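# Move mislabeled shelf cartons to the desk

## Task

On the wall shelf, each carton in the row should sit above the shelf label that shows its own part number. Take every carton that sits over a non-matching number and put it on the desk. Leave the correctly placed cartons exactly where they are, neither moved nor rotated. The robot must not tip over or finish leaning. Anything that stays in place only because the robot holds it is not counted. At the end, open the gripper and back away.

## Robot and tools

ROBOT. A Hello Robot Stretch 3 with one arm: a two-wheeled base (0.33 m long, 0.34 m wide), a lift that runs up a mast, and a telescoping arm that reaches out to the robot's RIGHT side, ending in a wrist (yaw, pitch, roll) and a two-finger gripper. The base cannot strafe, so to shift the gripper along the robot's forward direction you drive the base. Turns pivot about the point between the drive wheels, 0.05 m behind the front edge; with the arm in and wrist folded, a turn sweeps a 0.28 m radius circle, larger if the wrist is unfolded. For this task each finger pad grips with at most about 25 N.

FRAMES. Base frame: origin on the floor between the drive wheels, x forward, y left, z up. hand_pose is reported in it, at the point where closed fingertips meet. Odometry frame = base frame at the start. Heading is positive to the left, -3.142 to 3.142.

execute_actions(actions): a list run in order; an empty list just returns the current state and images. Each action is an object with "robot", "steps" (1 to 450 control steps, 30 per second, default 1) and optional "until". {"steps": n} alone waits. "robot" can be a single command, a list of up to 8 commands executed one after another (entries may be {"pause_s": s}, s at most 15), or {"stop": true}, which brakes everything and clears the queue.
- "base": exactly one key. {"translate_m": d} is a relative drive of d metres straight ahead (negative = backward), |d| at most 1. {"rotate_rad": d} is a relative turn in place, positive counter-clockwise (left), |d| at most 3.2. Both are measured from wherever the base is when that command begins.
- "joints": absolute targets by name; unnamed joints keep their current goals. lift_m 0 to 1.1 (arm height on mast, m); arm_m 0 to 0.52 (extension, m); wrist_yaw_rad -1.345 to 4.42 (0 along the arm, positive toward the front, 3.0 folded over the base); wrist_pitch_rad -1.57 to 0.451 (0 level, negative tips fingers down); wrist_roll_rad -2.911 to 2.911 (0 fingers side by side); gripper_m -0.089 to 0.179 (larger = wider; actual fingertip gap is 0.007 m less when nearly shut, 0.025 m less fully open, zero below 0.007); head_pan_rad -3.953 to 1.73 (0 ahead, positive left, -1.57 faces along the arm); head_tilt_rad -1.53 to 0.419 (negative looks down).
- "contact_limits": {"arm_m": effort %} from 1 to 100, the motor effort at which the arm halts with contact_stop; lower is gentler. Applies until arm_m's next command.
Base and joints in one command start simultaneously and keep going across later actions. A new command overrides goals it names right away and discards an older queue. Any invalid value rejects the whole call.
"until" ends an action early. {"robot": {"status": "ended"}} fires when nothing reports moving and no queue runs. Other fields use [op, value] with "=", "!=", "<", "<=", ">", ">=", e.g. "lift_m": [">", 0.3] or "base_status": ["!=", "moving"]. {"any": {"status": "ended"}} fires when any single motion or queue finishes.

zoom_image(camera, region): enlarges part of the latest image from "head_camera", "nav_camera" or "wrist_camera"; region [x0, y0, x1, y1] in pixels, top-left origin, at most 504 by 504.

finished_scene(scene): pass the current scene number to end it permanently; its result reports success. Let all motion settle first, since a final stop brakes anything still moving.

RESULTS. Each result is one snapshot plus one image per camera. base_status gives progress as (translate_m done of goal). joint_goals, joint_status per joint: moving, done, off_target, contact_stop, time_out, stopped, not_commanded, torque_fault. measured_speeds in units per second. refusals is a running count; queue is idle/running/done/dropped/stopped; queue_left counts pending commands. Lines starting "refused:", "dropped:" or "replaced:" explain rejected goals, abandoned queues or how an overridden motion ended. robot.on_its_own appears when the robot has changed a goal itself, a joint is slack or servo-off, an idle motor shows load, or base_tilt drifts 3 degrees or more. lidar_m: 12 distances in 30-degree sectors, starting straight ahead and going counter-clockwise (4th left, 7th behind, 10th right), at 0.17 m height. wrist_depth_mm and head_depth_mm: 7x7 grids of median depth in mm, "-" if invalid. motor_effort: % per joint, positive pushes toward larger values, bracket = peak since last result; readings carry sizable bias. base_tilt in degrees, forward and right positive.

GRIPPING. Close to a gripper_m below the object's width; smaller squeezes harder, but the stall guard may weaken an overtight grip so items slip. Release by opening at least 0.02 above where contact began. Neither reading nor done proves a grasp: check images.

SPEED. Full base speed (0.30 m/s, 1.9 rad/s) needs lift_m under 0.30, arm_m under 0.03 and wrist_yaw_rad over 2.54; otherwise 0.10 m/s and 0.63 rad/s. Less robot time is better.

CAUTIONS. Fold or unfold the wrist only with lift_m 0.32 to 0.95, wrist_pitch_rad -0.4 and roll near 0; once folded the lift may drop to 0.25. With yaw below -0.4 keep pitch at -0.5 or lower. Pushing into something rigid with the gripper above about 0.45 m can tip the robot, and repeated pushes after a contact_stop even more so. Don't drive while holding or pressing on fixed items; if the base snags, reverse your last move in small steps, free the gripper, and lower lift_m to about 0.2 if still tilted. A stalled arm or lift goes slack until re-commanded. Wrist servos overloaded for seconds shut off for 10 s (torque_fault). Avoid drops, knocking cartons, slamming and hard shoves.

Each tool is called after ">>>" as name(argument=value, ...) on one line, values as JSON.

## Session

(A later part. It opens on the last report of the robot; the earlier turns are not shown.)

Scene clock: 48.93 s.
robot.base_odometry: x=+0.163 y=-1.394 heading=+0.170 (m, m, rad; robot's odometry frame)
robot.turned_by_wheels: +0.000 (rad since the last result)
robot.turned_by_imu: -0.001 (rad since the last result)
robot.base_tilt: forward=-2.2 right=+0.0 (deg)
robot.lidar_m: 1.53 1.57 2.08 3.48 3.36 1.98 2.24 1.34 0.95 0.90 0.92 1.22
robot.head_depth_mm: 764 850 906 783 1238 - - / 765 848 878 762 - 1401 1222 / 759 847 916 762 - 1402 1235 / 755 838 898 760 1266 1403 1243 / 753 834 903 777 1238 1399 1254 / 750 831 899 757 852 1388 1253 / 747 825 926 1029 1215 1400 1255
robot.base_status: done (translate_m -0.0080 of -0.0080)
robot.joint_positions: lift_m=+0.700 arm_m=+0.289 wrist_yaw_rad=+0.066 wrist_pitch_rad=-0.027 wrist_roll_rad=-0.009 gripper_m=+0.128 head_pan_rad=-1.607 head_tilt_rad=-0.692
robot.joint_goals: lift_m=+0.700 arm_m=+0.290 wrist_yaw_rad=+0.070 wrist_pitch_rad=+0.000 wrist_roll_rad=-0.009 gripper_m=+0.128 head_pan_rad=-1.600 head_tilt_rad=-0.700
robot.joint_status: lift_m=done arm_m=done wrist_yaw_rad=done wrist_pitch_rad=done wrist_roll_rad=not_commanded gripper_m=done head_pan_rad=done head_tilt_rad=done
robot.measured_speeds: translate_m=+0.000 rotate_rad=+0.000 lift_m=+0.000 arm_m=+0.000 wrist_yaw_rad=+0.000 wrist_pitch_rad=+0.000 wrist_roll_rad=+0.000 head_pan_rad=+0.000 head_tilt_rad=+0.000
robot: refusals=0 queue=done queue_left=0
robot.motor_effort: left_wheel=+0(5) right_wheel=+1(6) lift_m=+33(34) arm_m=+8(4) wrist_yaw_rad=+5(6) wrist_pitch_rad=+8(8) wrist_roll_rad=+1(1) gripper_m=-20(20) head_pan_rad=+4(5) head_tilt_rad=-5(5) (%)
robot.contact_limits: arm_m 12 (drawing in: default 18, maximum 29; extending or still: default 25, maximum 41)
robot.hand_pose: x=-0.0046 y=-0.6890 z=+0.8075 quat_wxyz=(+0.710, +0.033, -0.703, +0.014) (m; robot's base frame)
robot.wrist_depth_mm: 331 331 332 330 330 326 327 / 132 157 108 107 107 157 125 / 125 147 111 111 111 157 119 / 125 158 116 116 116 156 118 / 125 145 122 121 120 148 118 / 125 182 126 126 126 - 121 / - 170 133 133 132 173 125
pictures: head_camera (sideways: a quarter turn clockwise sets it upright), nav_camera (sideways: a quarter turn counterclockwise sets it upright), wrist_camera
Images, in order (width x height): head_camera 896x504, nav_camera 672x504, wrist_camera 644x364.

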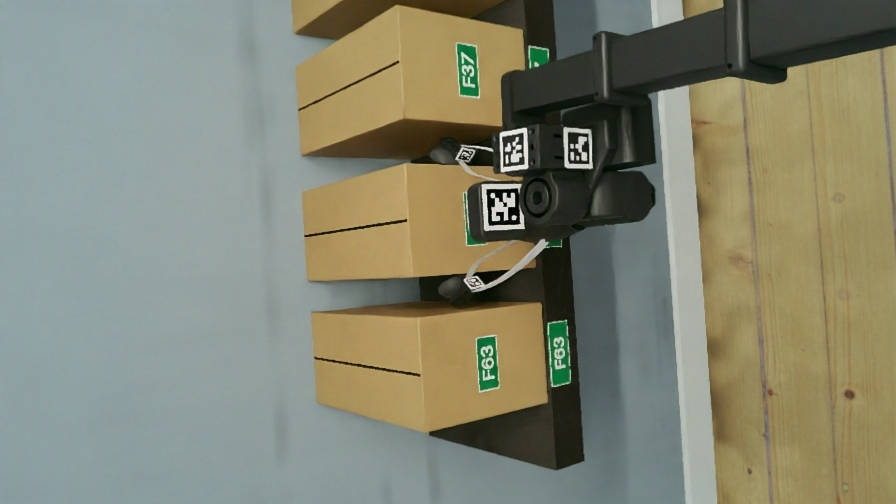

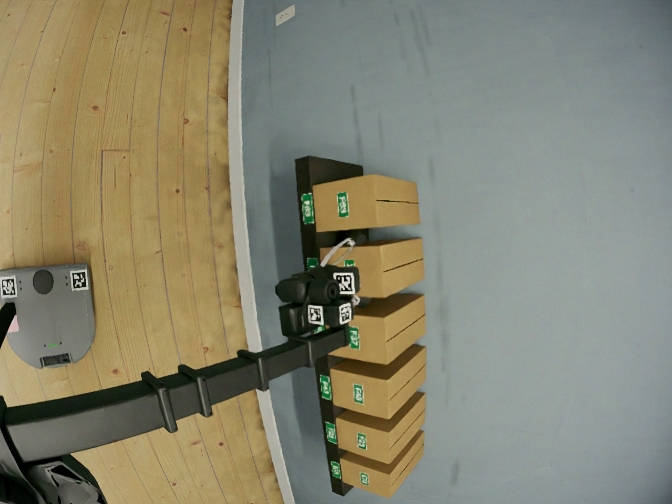

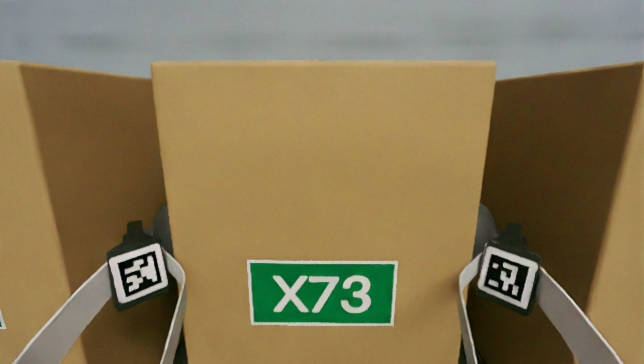

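Fingers touch the corners; back slightly, grip, lift, retract.

>>> execute_actions(actions=[{"robot":[{"joints":{"arm_m":0.27}},{"joints":{"gripper_m":0.04}},{"pause_s":0.5},{"joints":{"lift_m":0.73}},{"joints":{"arm_m":0.0}}],"steps":450,"until":{"robot":{"status":"ended"}}}])

Scene clock: 55.60 s.
robot.base_odometry: x=+0.163 y=-1.394 heading=+0.170 (m, m, rad; robot's odometry frame)
robot.turned_by_wheels: +0.000 (rad since the last result)
robot.turned_by_imu: -0.001 (rad since the last result)
robot.base_tilt: forward=-2.1 right=+0.1 (deg)
robot.lidar_m: 1.54 1.58 2.09 3.52 3.36 1.97 2.24 1.35 0.95 0.90 0.92 1.22
robot.head_depth_mm: 764 855 902 766 1279 1407 1234 / 760 846 875 777 857 1395 1239 / 759 847 932 670 508 547 - / 756 842 941 651 506 548 1212 / 754 835 902 777 1044 1394 1247 / 748 829 899 757 852 1399 1250 / 744 825 924 1033 1214 1408 1244
robot.base_status: done (translate_m -0.0080 of -0.0080)
robot.joint_positions: lift_m=+0.730 arm_m=+0.000 wrist_yaw_rad=+0.070 wrist_pitch_rad=-0.034 wrist_roll_rad=-0.009 gripper_m=+0.058 head_pan_rad=-1.607 head_tilt_rad=-0.692
robot.joint_goals: lift_m=+0.730 arm_m=+0.000 wrist_yaw_rad=+0.070 wrist_pitch_rad=+0.000 wrist_roll_rad=-0.009 gripper_m=+0.040 head_pan_rad=-1.600 head_tilt_rad=-0.700
robot.joint_status: lift_m=done arm_m=done wrist_yaw_rad=done wrist_pitch_rad=done wrist_roll_rad=not_commanded gripper_m=off_target head_pan_rad=done head_tilt_rad=done
robot.measured_speeds: translate_m=+0.000 rotate_rad=+0.000 lift_m=+0.000 arm_m=+0.000 wrist_yaw_rad=+0.000 wrist_pitch_rad=+0.000 wrist_roll_rad=+0.000 head_pan_rad=+0.000 head_tilt_rad=+0.000
robot: refusals=0 queue=done queue_left=0
robot.motor_effort: left_wheel=+2(2) right_wheel=-2(1) lift_m=+34(36) arm_m=-2(14) wrist_yaw_rad=+0(4) wrist_pitch_rad=+9(9) wrist_roll_rad=+1(0) gripper_m=-100(99) head_pan_rad=+4(4) head_tilt_rad=-5(5) (%)
robot.hand_pose: x=-0.0036 y=-0.3999 z=+0.8357 quat_wxyz=(+0.710, +0.037, -0.703, +0.013) (m; robot's base frame)
robot.wrist_depth_mm: 604 598 592 580 580 568 588 / 623 608 115 114 114 601 607 / 664 646 117 117 117 393 386 / 663 659 121 121 121 402 396 / 714 691 126 126 125 426 415 / 719 739 130 128 129 707 709 / 763 770 135 134 133 744 742
pictures: head_camera (sideways: a quarter turn clockwise sets it upright), nav_camera (sideways: a quarter turn counterclockwise sets it upright), wrist_camera
Images, in order (width x height): head_camera 896x504, nav_camera 672x504, wrist_camera 644x364.

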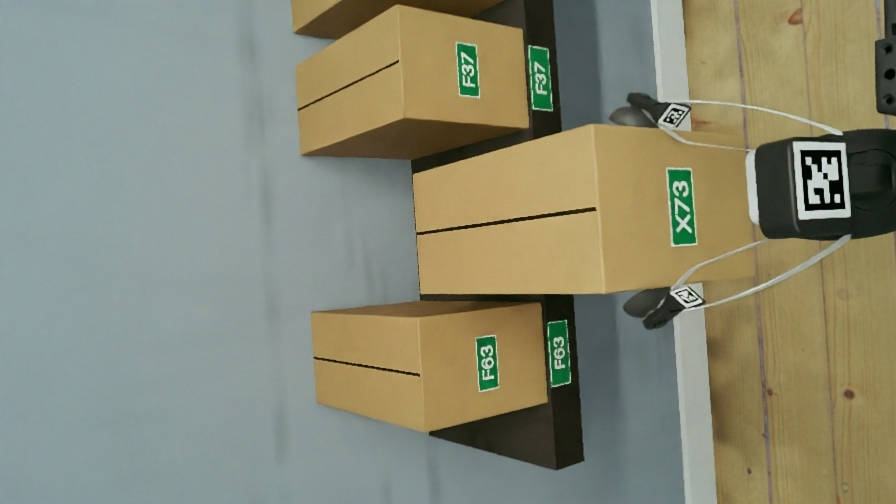

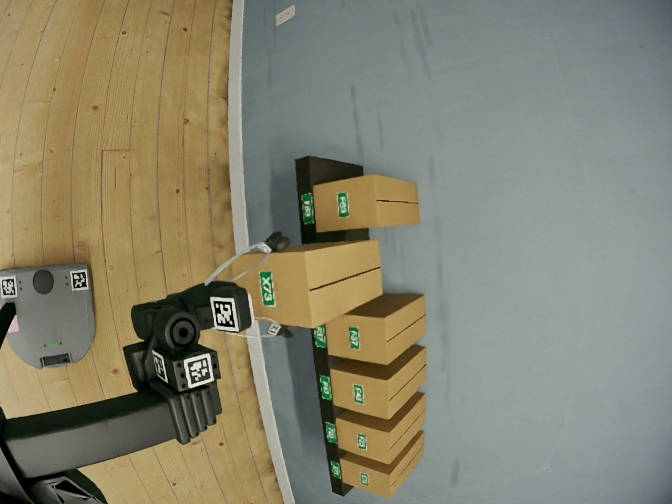

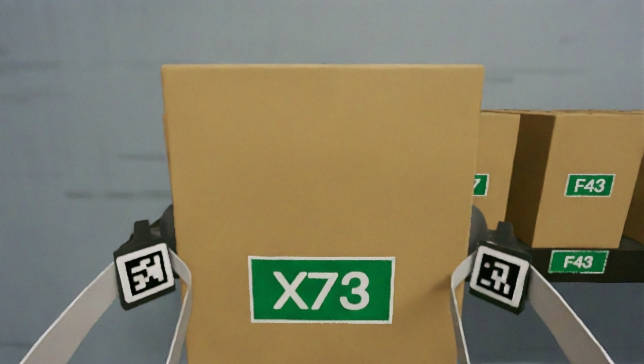

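>>> execute_actions(actions=[{"robot":[{"joints":{"lift_m":0.93}},{"base":{"rotate_rad":1.67}},{"base":{"translate_m":1.0}},{"base":{"translate_m":1.0}},{"base":{"translate_m":0.3}},{"base":{"rotate_rad":1.47}}],"steps":450,"until":{"robot":{"status":"ended"}}},{"steps":450,"until":{"robot":{"status":"ended"}}},{"steps":450,"until":{"robot":{"status":"ended"}}}])

Scene clock: 91.27 s.
robot.base_odometry: x=-0.448 y=+0.823 heading=-2.973 (m, m, rad; robot's odometry frame)
robot.turned_by_wheels: +3.140 (rad since the last result)
robot.turned_by_imu: +3.125 (rad since the last result)
robot.base_tilt: forward=-2.1 right=+0.1 (deg)
robot.lidar_m: 1.92 1.77 2.36 3.21 2.49 1.73 1.60 1.65 1.26 1.58 1.28 2.11
robot.head_depth_mm: 1387 1515 1208 1031 1763 - - / 1379 1509 1126 405 1704 - - / 1373 1487 390 396 - - - / 1360 1461 395 394 453 1420 1242 / 1363 1484 1117 420 1693 1466 1239 / 1340 1486 1279 999 1752 1456 1243 / 1336 1489 1287 1001 1772 1464 1250
robot.base_status: done (rotate_rad +1.4699 of +1.4700)
robot.joint_positions: lift_m=+0.930 arm_m=+0.000 wrist_yaw_rad=+0.070 wrist_pitch_rad=-0.034 wrist_roll_rad=-0.009 gripper_m=+0.086 head_pan_rad=-1.607 head_tilt_rad=-0.692
robot.joint_goals: lift_m=+0.930 arm_m=+0.000 wrist_yaw_rad=+0.070 wrist_pitch_rad=+0.000 wrist_roll_rad=-0.009 gripper_m=+0.085 head_pan_rad=-1.600 head_tilt_rad=-0.700
robot.joint_status: lift_m=done arm_m=done wrist_yaw_rad=done wrist_pitch_rad=done wrist_roll_rad=not_commanded gripper_m=off_target head_pan_rad=done head_tilt_rad=done
robot.measured_speeds: translate_m=+0.000 rotate_rad=+0.000 lift_m=+0.000 arm_m=+0.000 wrist_yaw_rad=+0.000 wrist_pitch_rad=+0.000 wrist_roll_rad=+0.000 head_pan_rad=+0.000 head_tilt_rad=+0.000
robot: refusals=0 queue=done queue_left=0
robot.on_its_own: gripper_m is held at +0.085, not at your +0.040, by its stall guard, which is not easing now
robot.motor_effort: left_wheel=-2(7) right_wheel=+2(5) lift_m=+34(36) arm_m=-2(2) wrist_yaw_rad=+1(1) wrist_pitch_rad=+9(9) wrist_roll_rad=+1(0) gripper_m=-61(100) head_pan_rad=+5(4) head_tilt_rad=-6(5) (%)
robot.hand_pose: x=-0.0036 y=-0.3999 z=+1.0356 quat_wxyz=(+0.710, +0.037, -0.703, +0.012) (m; robot's base frame)
robot.wrist_depth_mm: - - - - - - - / - - 116 115 115 - - / - - 118 117 117 - - / - - 122 121 121 - - / - 908 126 125 125 922 - / 652 617 129 129 128 606 652 / - - 135 133 133 - -
pictures: head_camera (sideways: a quarter turn clockwise sets it upright), nav_camera (sideways: a quarter turn counterclockwise sets it upright), wrist_camera
Images, in order (width x height): head_camera 896x504, nav_camera 672x504, wrist_camera 644x364.

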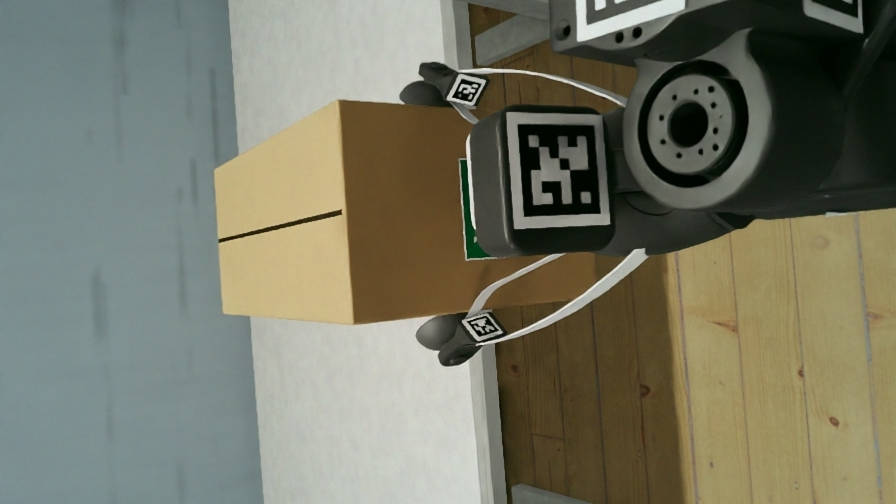

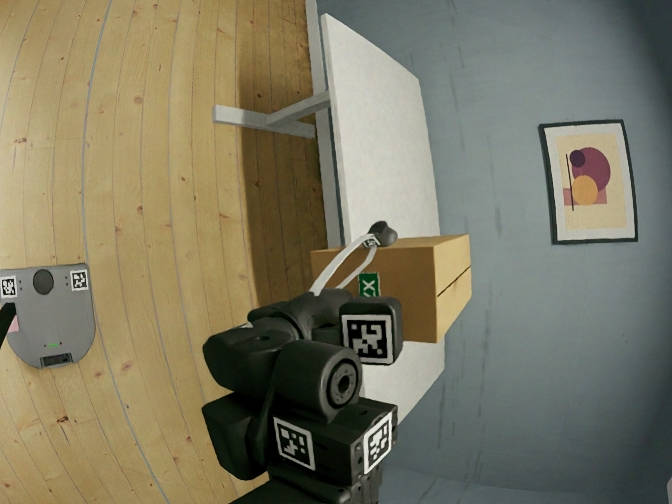

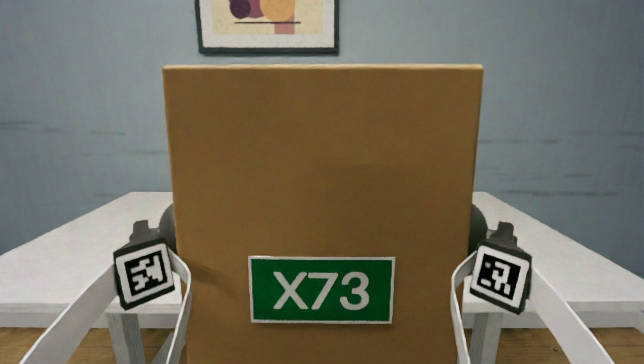

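>>> execute_actions(actions=[{"robot":[{"joints":{"arm_m":0.52}},{"joints":{"lift_m":0.76}}],"steps":450,"until":{"robot":{"status":"ended"}}}])

Scene clock: 98.60 s.
robot.base_odometry: x=-0.448 y=+0.823 heading=-2.973 (m, m, rad; robot's odometry frame)
robot.turned_by_wheels: +0.000 (rad since the last result)
robot.turned_by_imu: -0.002 (rad since the last result)
robot.base_tilt: forward=-2.1 right=+0.1 (deg)
robot.lidar_m: 1.93 1.76 2.35 3.21 2.49 1.73 1.60 1.64 1.26 1.58 1.27 2.10
robot.head_depth_mm: 1389 1521 1218 991 - - 1212 / 1379 1502 1281 1934 1666 1430 1224 / 1368 1498 1286 971 1709 1433 1235 / 1365 1474 925 1019 1731 1443 1241 / 1357 1521 1264 1023 1732 1452 1240 / 1342 1493 1279 1001 1762 1454 1246 / 1336 1485 1295 1006 1754 1467 1259
robot.base_status: done (rotate_rad +1.4699 of +1.4700)
robot.joint_positions: lift_m=+0.760 arm_m=+0.518 wrist_yaw_rad=+0.070 wrist_pitch_rad=-0.034 wrist_roll_rad=-0.009 gripper_m=+0.086 head_pan_rad=-1.607 head_tilt_rad=-0.692
robot.joint_goals: lift_m=+0.760 arm_m=+0.520 wrist_yaw_rad=+0.070 wrist_pitch_rad=+0.000 wrist_roll_rad=-0.009 gripper_m=+0.085 head_pan_rad=-1.600 head_tilt_rad=-0.700
robot.joint_status: lift_m=done arm_m=done wrist_yaw_rad=done wrist_pitch_rad=done wrist_roll_rad=not_commanded gripper_m=off_target head_pan_rad=done head_tilt_rad=done
robot.measured_speeds: translate_m=+0.000 rotate_rad=+0.000 lift_m=+0.000 arm_m=+0.000 wrist_yaw_rad=+0.000 wrist_pitch_rad=+0.000 wrist_roll_rad=+0.000 head_pan_rad=+0.000 head_tilt_rad=+0.000
robot: refusals=0 queue=done queue_left=0
robot.on_its_own: gripper_m is held at +0.085, not at your +0.040, by its stall guard, which is not easing now
robot.motor_effort: left_wheel=-2(2) right_wheel=+2(1) lift_m=+27(35) arm_m=+3(7) wrist_yaw_rad=+0(0) wrist_pitch_rad=+9(9) wrist_roll_rad=+0(1) gripper_m=-61(61) head_pan_rad=+4(5) head_tilt_rad=-5(5) (%)
robot.hand_pose: x=-0.0036 y=-0.9181 z=+0.8659 quat_wxyz=(+0.710, +0.037, -0.703, +0.012) (m; robot's base frame)
robot.wrist_depth_mm: 726 719 748 719 729 749 723 / 745 751 115 115 114 759 780 / 802 795 118 118 117 791 774 / 825 815 121 122 121 795 811 / 487 490 126 125 125 496 497 / 371 327 129 129 129 337 355 / 277 277 134 132 133 277 277
pictures: head_camera (sideways: a quarter turn clockwise sets it upright), nav_camera (sideways: a quarter turn counterclockwise sets it upright), wrist_camera
Images, in order (width x height): head_camera 896x504, nav_camera 672x504, wrist_camera 644x364.

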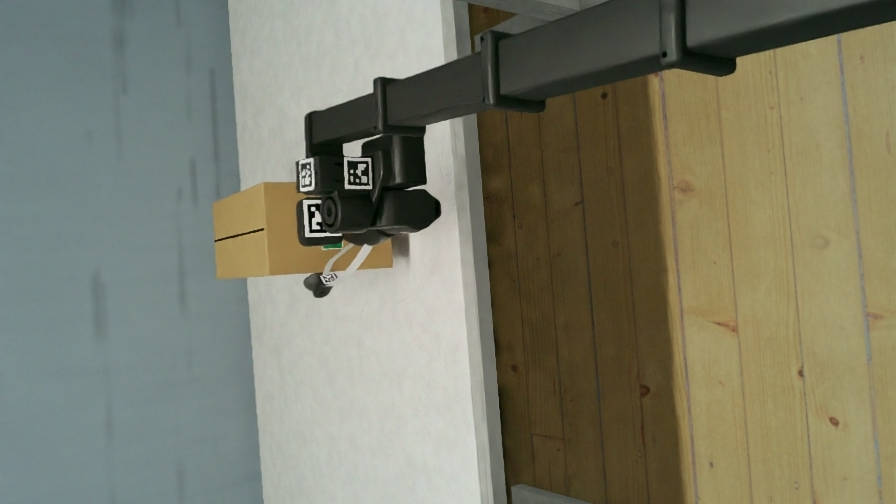

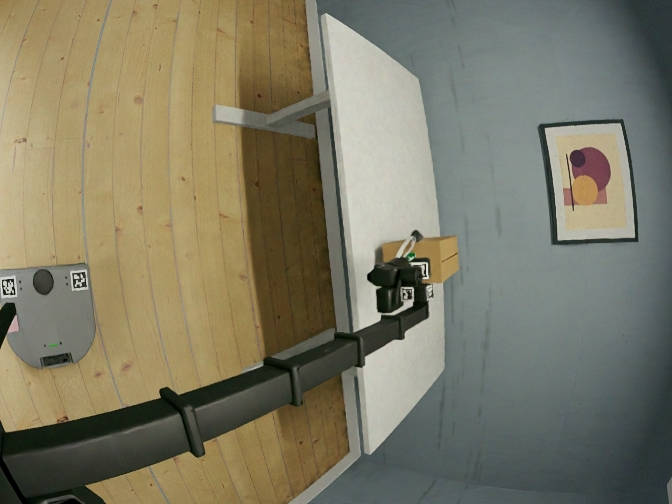

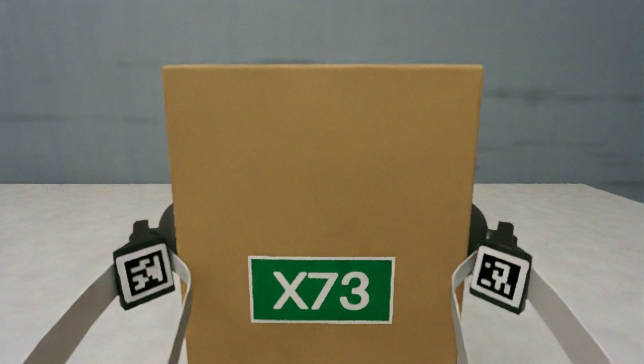

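>>> execute_actions(actions=[{"robot":{"joints":{"lift_m":0.715}},"steps":450,"until":{"robot":{"status":"ended"}}}])

Scene clock: 100.00 s.
robot.base_odometry: x=-0.448 y=+0.823 heading=-2.973 (m, m, rad; robot's odometry frame)
robot.turned_by_wheels: +0.000 (rad since the last result)
robot.turned_by_imu: +0.000 (rad since the last result)
robot.base_tilt: forward=-2.2 right=+0.1 (deg)
robot.lidar_m: 1.92 1.77 2.36 3.19 2.49 1.73 1.60 1.65 1.26 1.58 1.27 2.10
robot.head_depth_mm: 1390 1525 1219 1035 1643 - - / 1375 1495 1236 1033 1665 1435 1232 / 1371 1504 1235 1932 1716 1438 1235 / 1360 1473 941 1002 1736 1441 1242 / 1356 1511 1268 1024 1747 1453 1246 / 1348 1493 1279 999 1771 1458 1246 / 1330 1480 1295 1007 1765 1471 1260
robot.base_status: done (rotate_rad +1.4699 of +1.4700)
robot.joint_positions: lift_m=+0.715 arm_m=+0.518 wrist_yaw_rad=+0.070 wrist_pitch_rad=-0.015 wrist_roll_rad=-0.009 gripper_m=+0.086 head_pan_rad=-1.607 head_tilt_rad=-0.692
robot.joint_goals: lift_m=+0.715 arm_m=+0.520 wrist_yaw_rad=+0.070 wrist_pitch_rad=+0.000 wrist_roll_rad=-0.009 gripper_m=+0.085 head_pan_rad=-1.600 head_tilt_rad=-0.700
robot.joint_status: lift_m=done arm_m=done wrist_yaw_rad=done wrist_pitch_rad=done wrist_roll_rad=not_commanded gripper_m=off_target head_pan_rad=done head_tilt_rad=done
robot.measured_speeds: translate_m=+0.000 rotate_rad=+0.000 lift_m=+0.000 arm_m=+0.000 wrist_yaw_rad=+0.000 wrist_pitch_rad=+0.000 wrist_roll_rad=+0.000 head_pan_rad=+0.000 head_tilt_rad=+0.000
robot: refusals=0 queue=done queue_left=0
robot.on_its_own: gripper_m is held at +0.085, not at your +0.040, by its stall guard, which is not easing now
robot.motor_effort: left_wheel=-2(2) right_wheel=+2(2) lift_m=+25(26) arm_m=+3(3) wrist_yaw_rad=+0(1) wrist_pitch_rad=+4(9) wrist_roll_rad=+0(1) gripper_m=-61(61) head_pan_rad=+4(5) head_tilt_rad=-5(6) (%)
robot.hand_pose: x=-0.0036 y=-0.9186 z=+0.8259 quat_wxyz=(+0.710, +0.030, -0.703, +0.019) (m; robot's base frame)
robot.wrist_depth_mm: 735 744 721 757 730 732 738 / 752 754 112 112 111 775 754 / 814 787 115 115 114 796 783 / 697 692 120 120 119 692 682 / 416 408 125 125 124 414 416 / 292 268 131 130 130 278 291 / 226 225 137 136 136 226 226
pictures: head_camera (sideways: a quarter turn clockwise sets it upright), nav_camera (sideways: a quarter turn counterclockwise sets it upright), wrist_camera
Images, in order (width x height): head_camera 896x504, nav_camera 672x504, wrist_camera 644x364.

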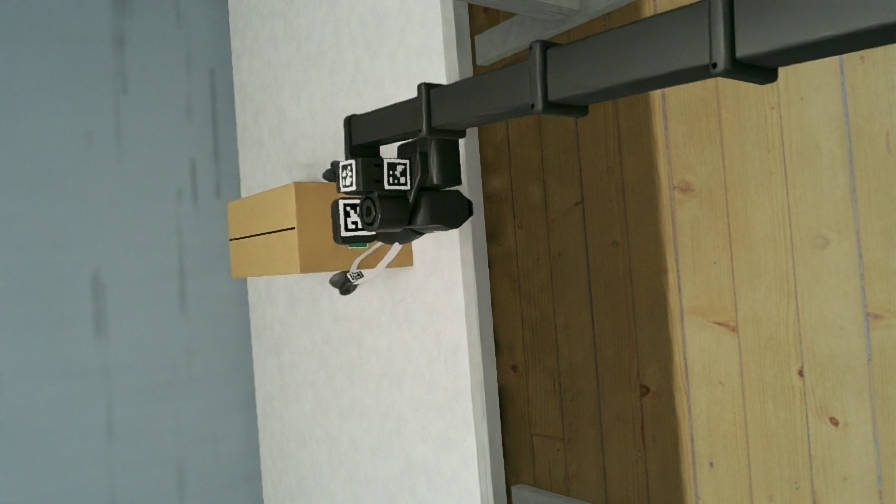

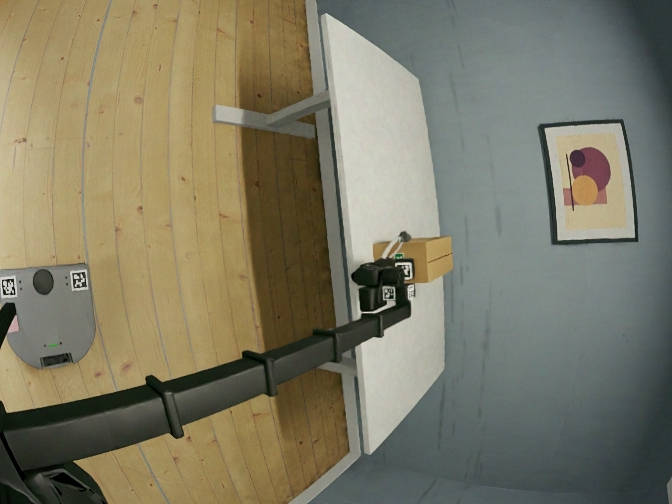

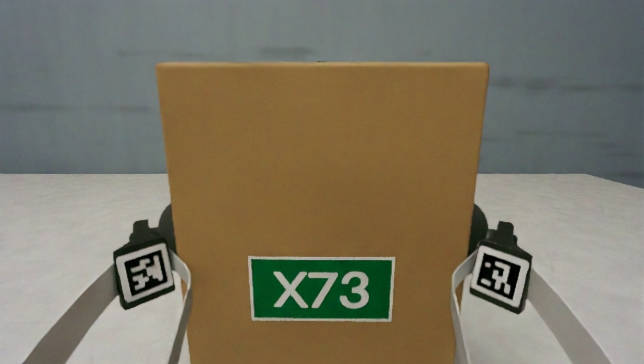

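Landed.

>>> execute_actions(actions=[{"robot":[{"joints":{"gripper_m":0.15}},{"joints":{"arm_m":0.1}}],"steps":450,"until":{"robot":{"status":"ended"}}}])

>>> finished_scene(scene=1)

Scene clock: 105.27 s.
robot.base_odometry: x=-0.448 y=+0.823 heading=-2.973 (m, m, rad; robot's odometry frame)
robot.turned_by_wheels: +0.000 (rad since the last result)
robot.turned_by_imu: -0.001 (rad since the last result)
robot.base_tilt: forward=-2.2 right=+0.0 (deg)
robot.lidar_m: 1.93 1.76 2.36 3.22 2.48 1.73 1.60 1.65 1.26 1.58 1.27 2.10
robot.head_depth_mm: 1388 1513 1216 1027 1643 1492 - / 1375 1512 1223 1036 1697 1488 - / 1363 1515 1137 1007 1711 - - / 1364 1496 947 987 1732 1444 1244 / 1359 1494 1268 1023 1734 1460 1251 / 1345 1496 1281 1000 1757 1463 1244 / 1338 1486 1298 1002 1752 1463 1255
robot.base_status: done (rotate_rad +1.4699 of +1.4700)
robot.joint_positions: lift_m=+0.715 arm_m=+0.100 wrist_yaw_rad=+0.070 wrist_pitch_rad=-0.018 wrist_roll_rad=-0.009 gripper_m=+0.150 head_pan_rad=-1.607 head_tilt_rad=-0.692
robot.joint_goals: lift_m=+0.715 arm_m=+0.100 wrist_yaw_rad=+0.070 wrist_pitch_rad=+0.000 wrist_roll_rad=-0.009 gripper_m=+0.150 head_pan_rad=-1.600 head_tilt_rad=-0.700
robot.joint_status: lift_m=done arm_m=done wrist_yaw_rad=done wrist_pitch_rad=done wrist_roll_rad=not_commanded gripper_m=off_target head_pan_rad=done head_tilt_rad=done
robot.measured_speeds: translate_m=+0.000 rotate_rad=+0.000 lift_m=+0.000 arm_m=+0.000 wrist_yaw_rad=+0.000 wrist_pitch_rad=+0.000 wrist_roll_rad=+0.000 head_pan_rad=+0.000 head_tilt_rad=+0.000
robot: refusals=0 queue=done queue_left=0
robot.motor_effort: left_wheel=-2(2) right_wheel=+2(3) lift_m=+26(26) arm_m=-2(4) wrist_yaw_rad=+0(0) wrist_pitch_rad=+5(5) wrist_roll_rad=+0(1) gripper_m=+0(100) head_pan_rad=+4(5) head_tilt_rad=-5(6) (%)
robot.hand_pose: x=-0.0036 y=-0.5004 z=+0.8252 quat_wxyz=(+0.710, +0.031, -0.703, +0.018) (m; robot's base frame)
robot.wrist_depth_mm: - - - - - - - / - - - - - - - / - - - 513 - - - / 675 690 692 538 691 698 703 / 499 495 495 502 491 495 492 / - - - - - - - / - - - - - - -
pictures: head_camera (sideways: a quarter turn clockwise sets it upright), nav_camera (sideways: a quarter turn counterclockwise sets it upright), wrist_camera
Images, in order (width x height): head_camera 896x504, nav_camera 672x504, wrist_camera 644x364.

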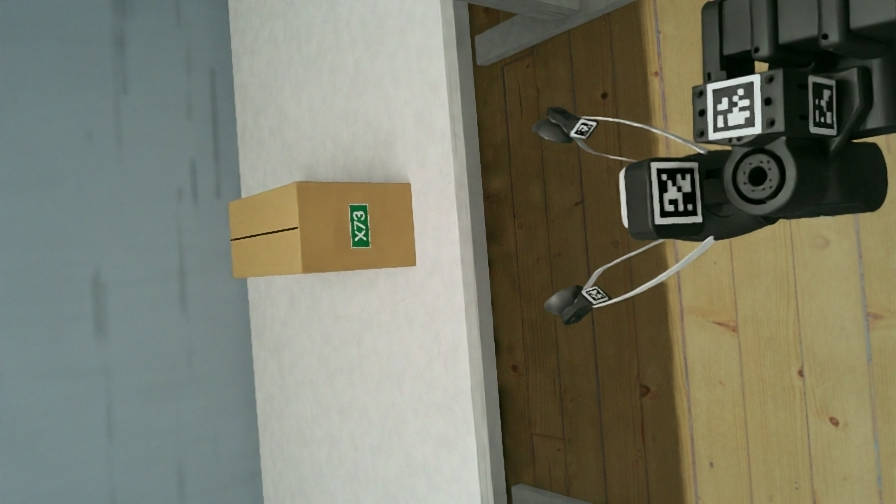

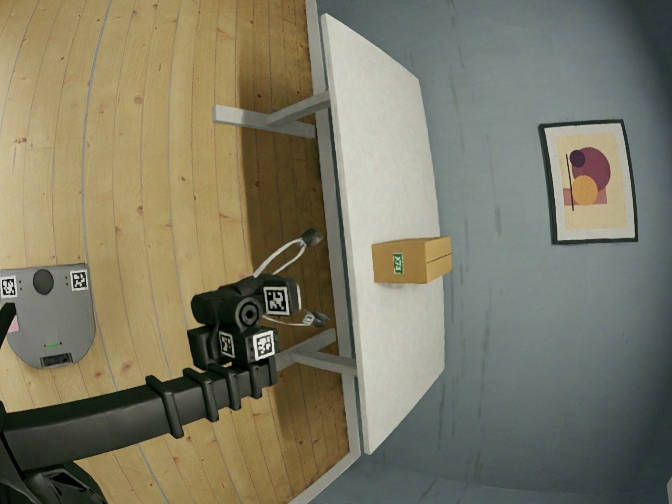

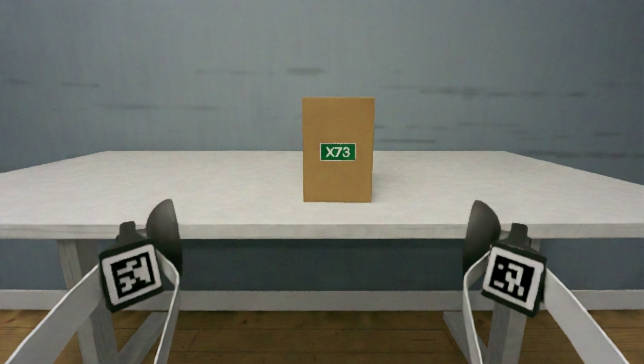

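The scene is finished: the task was done.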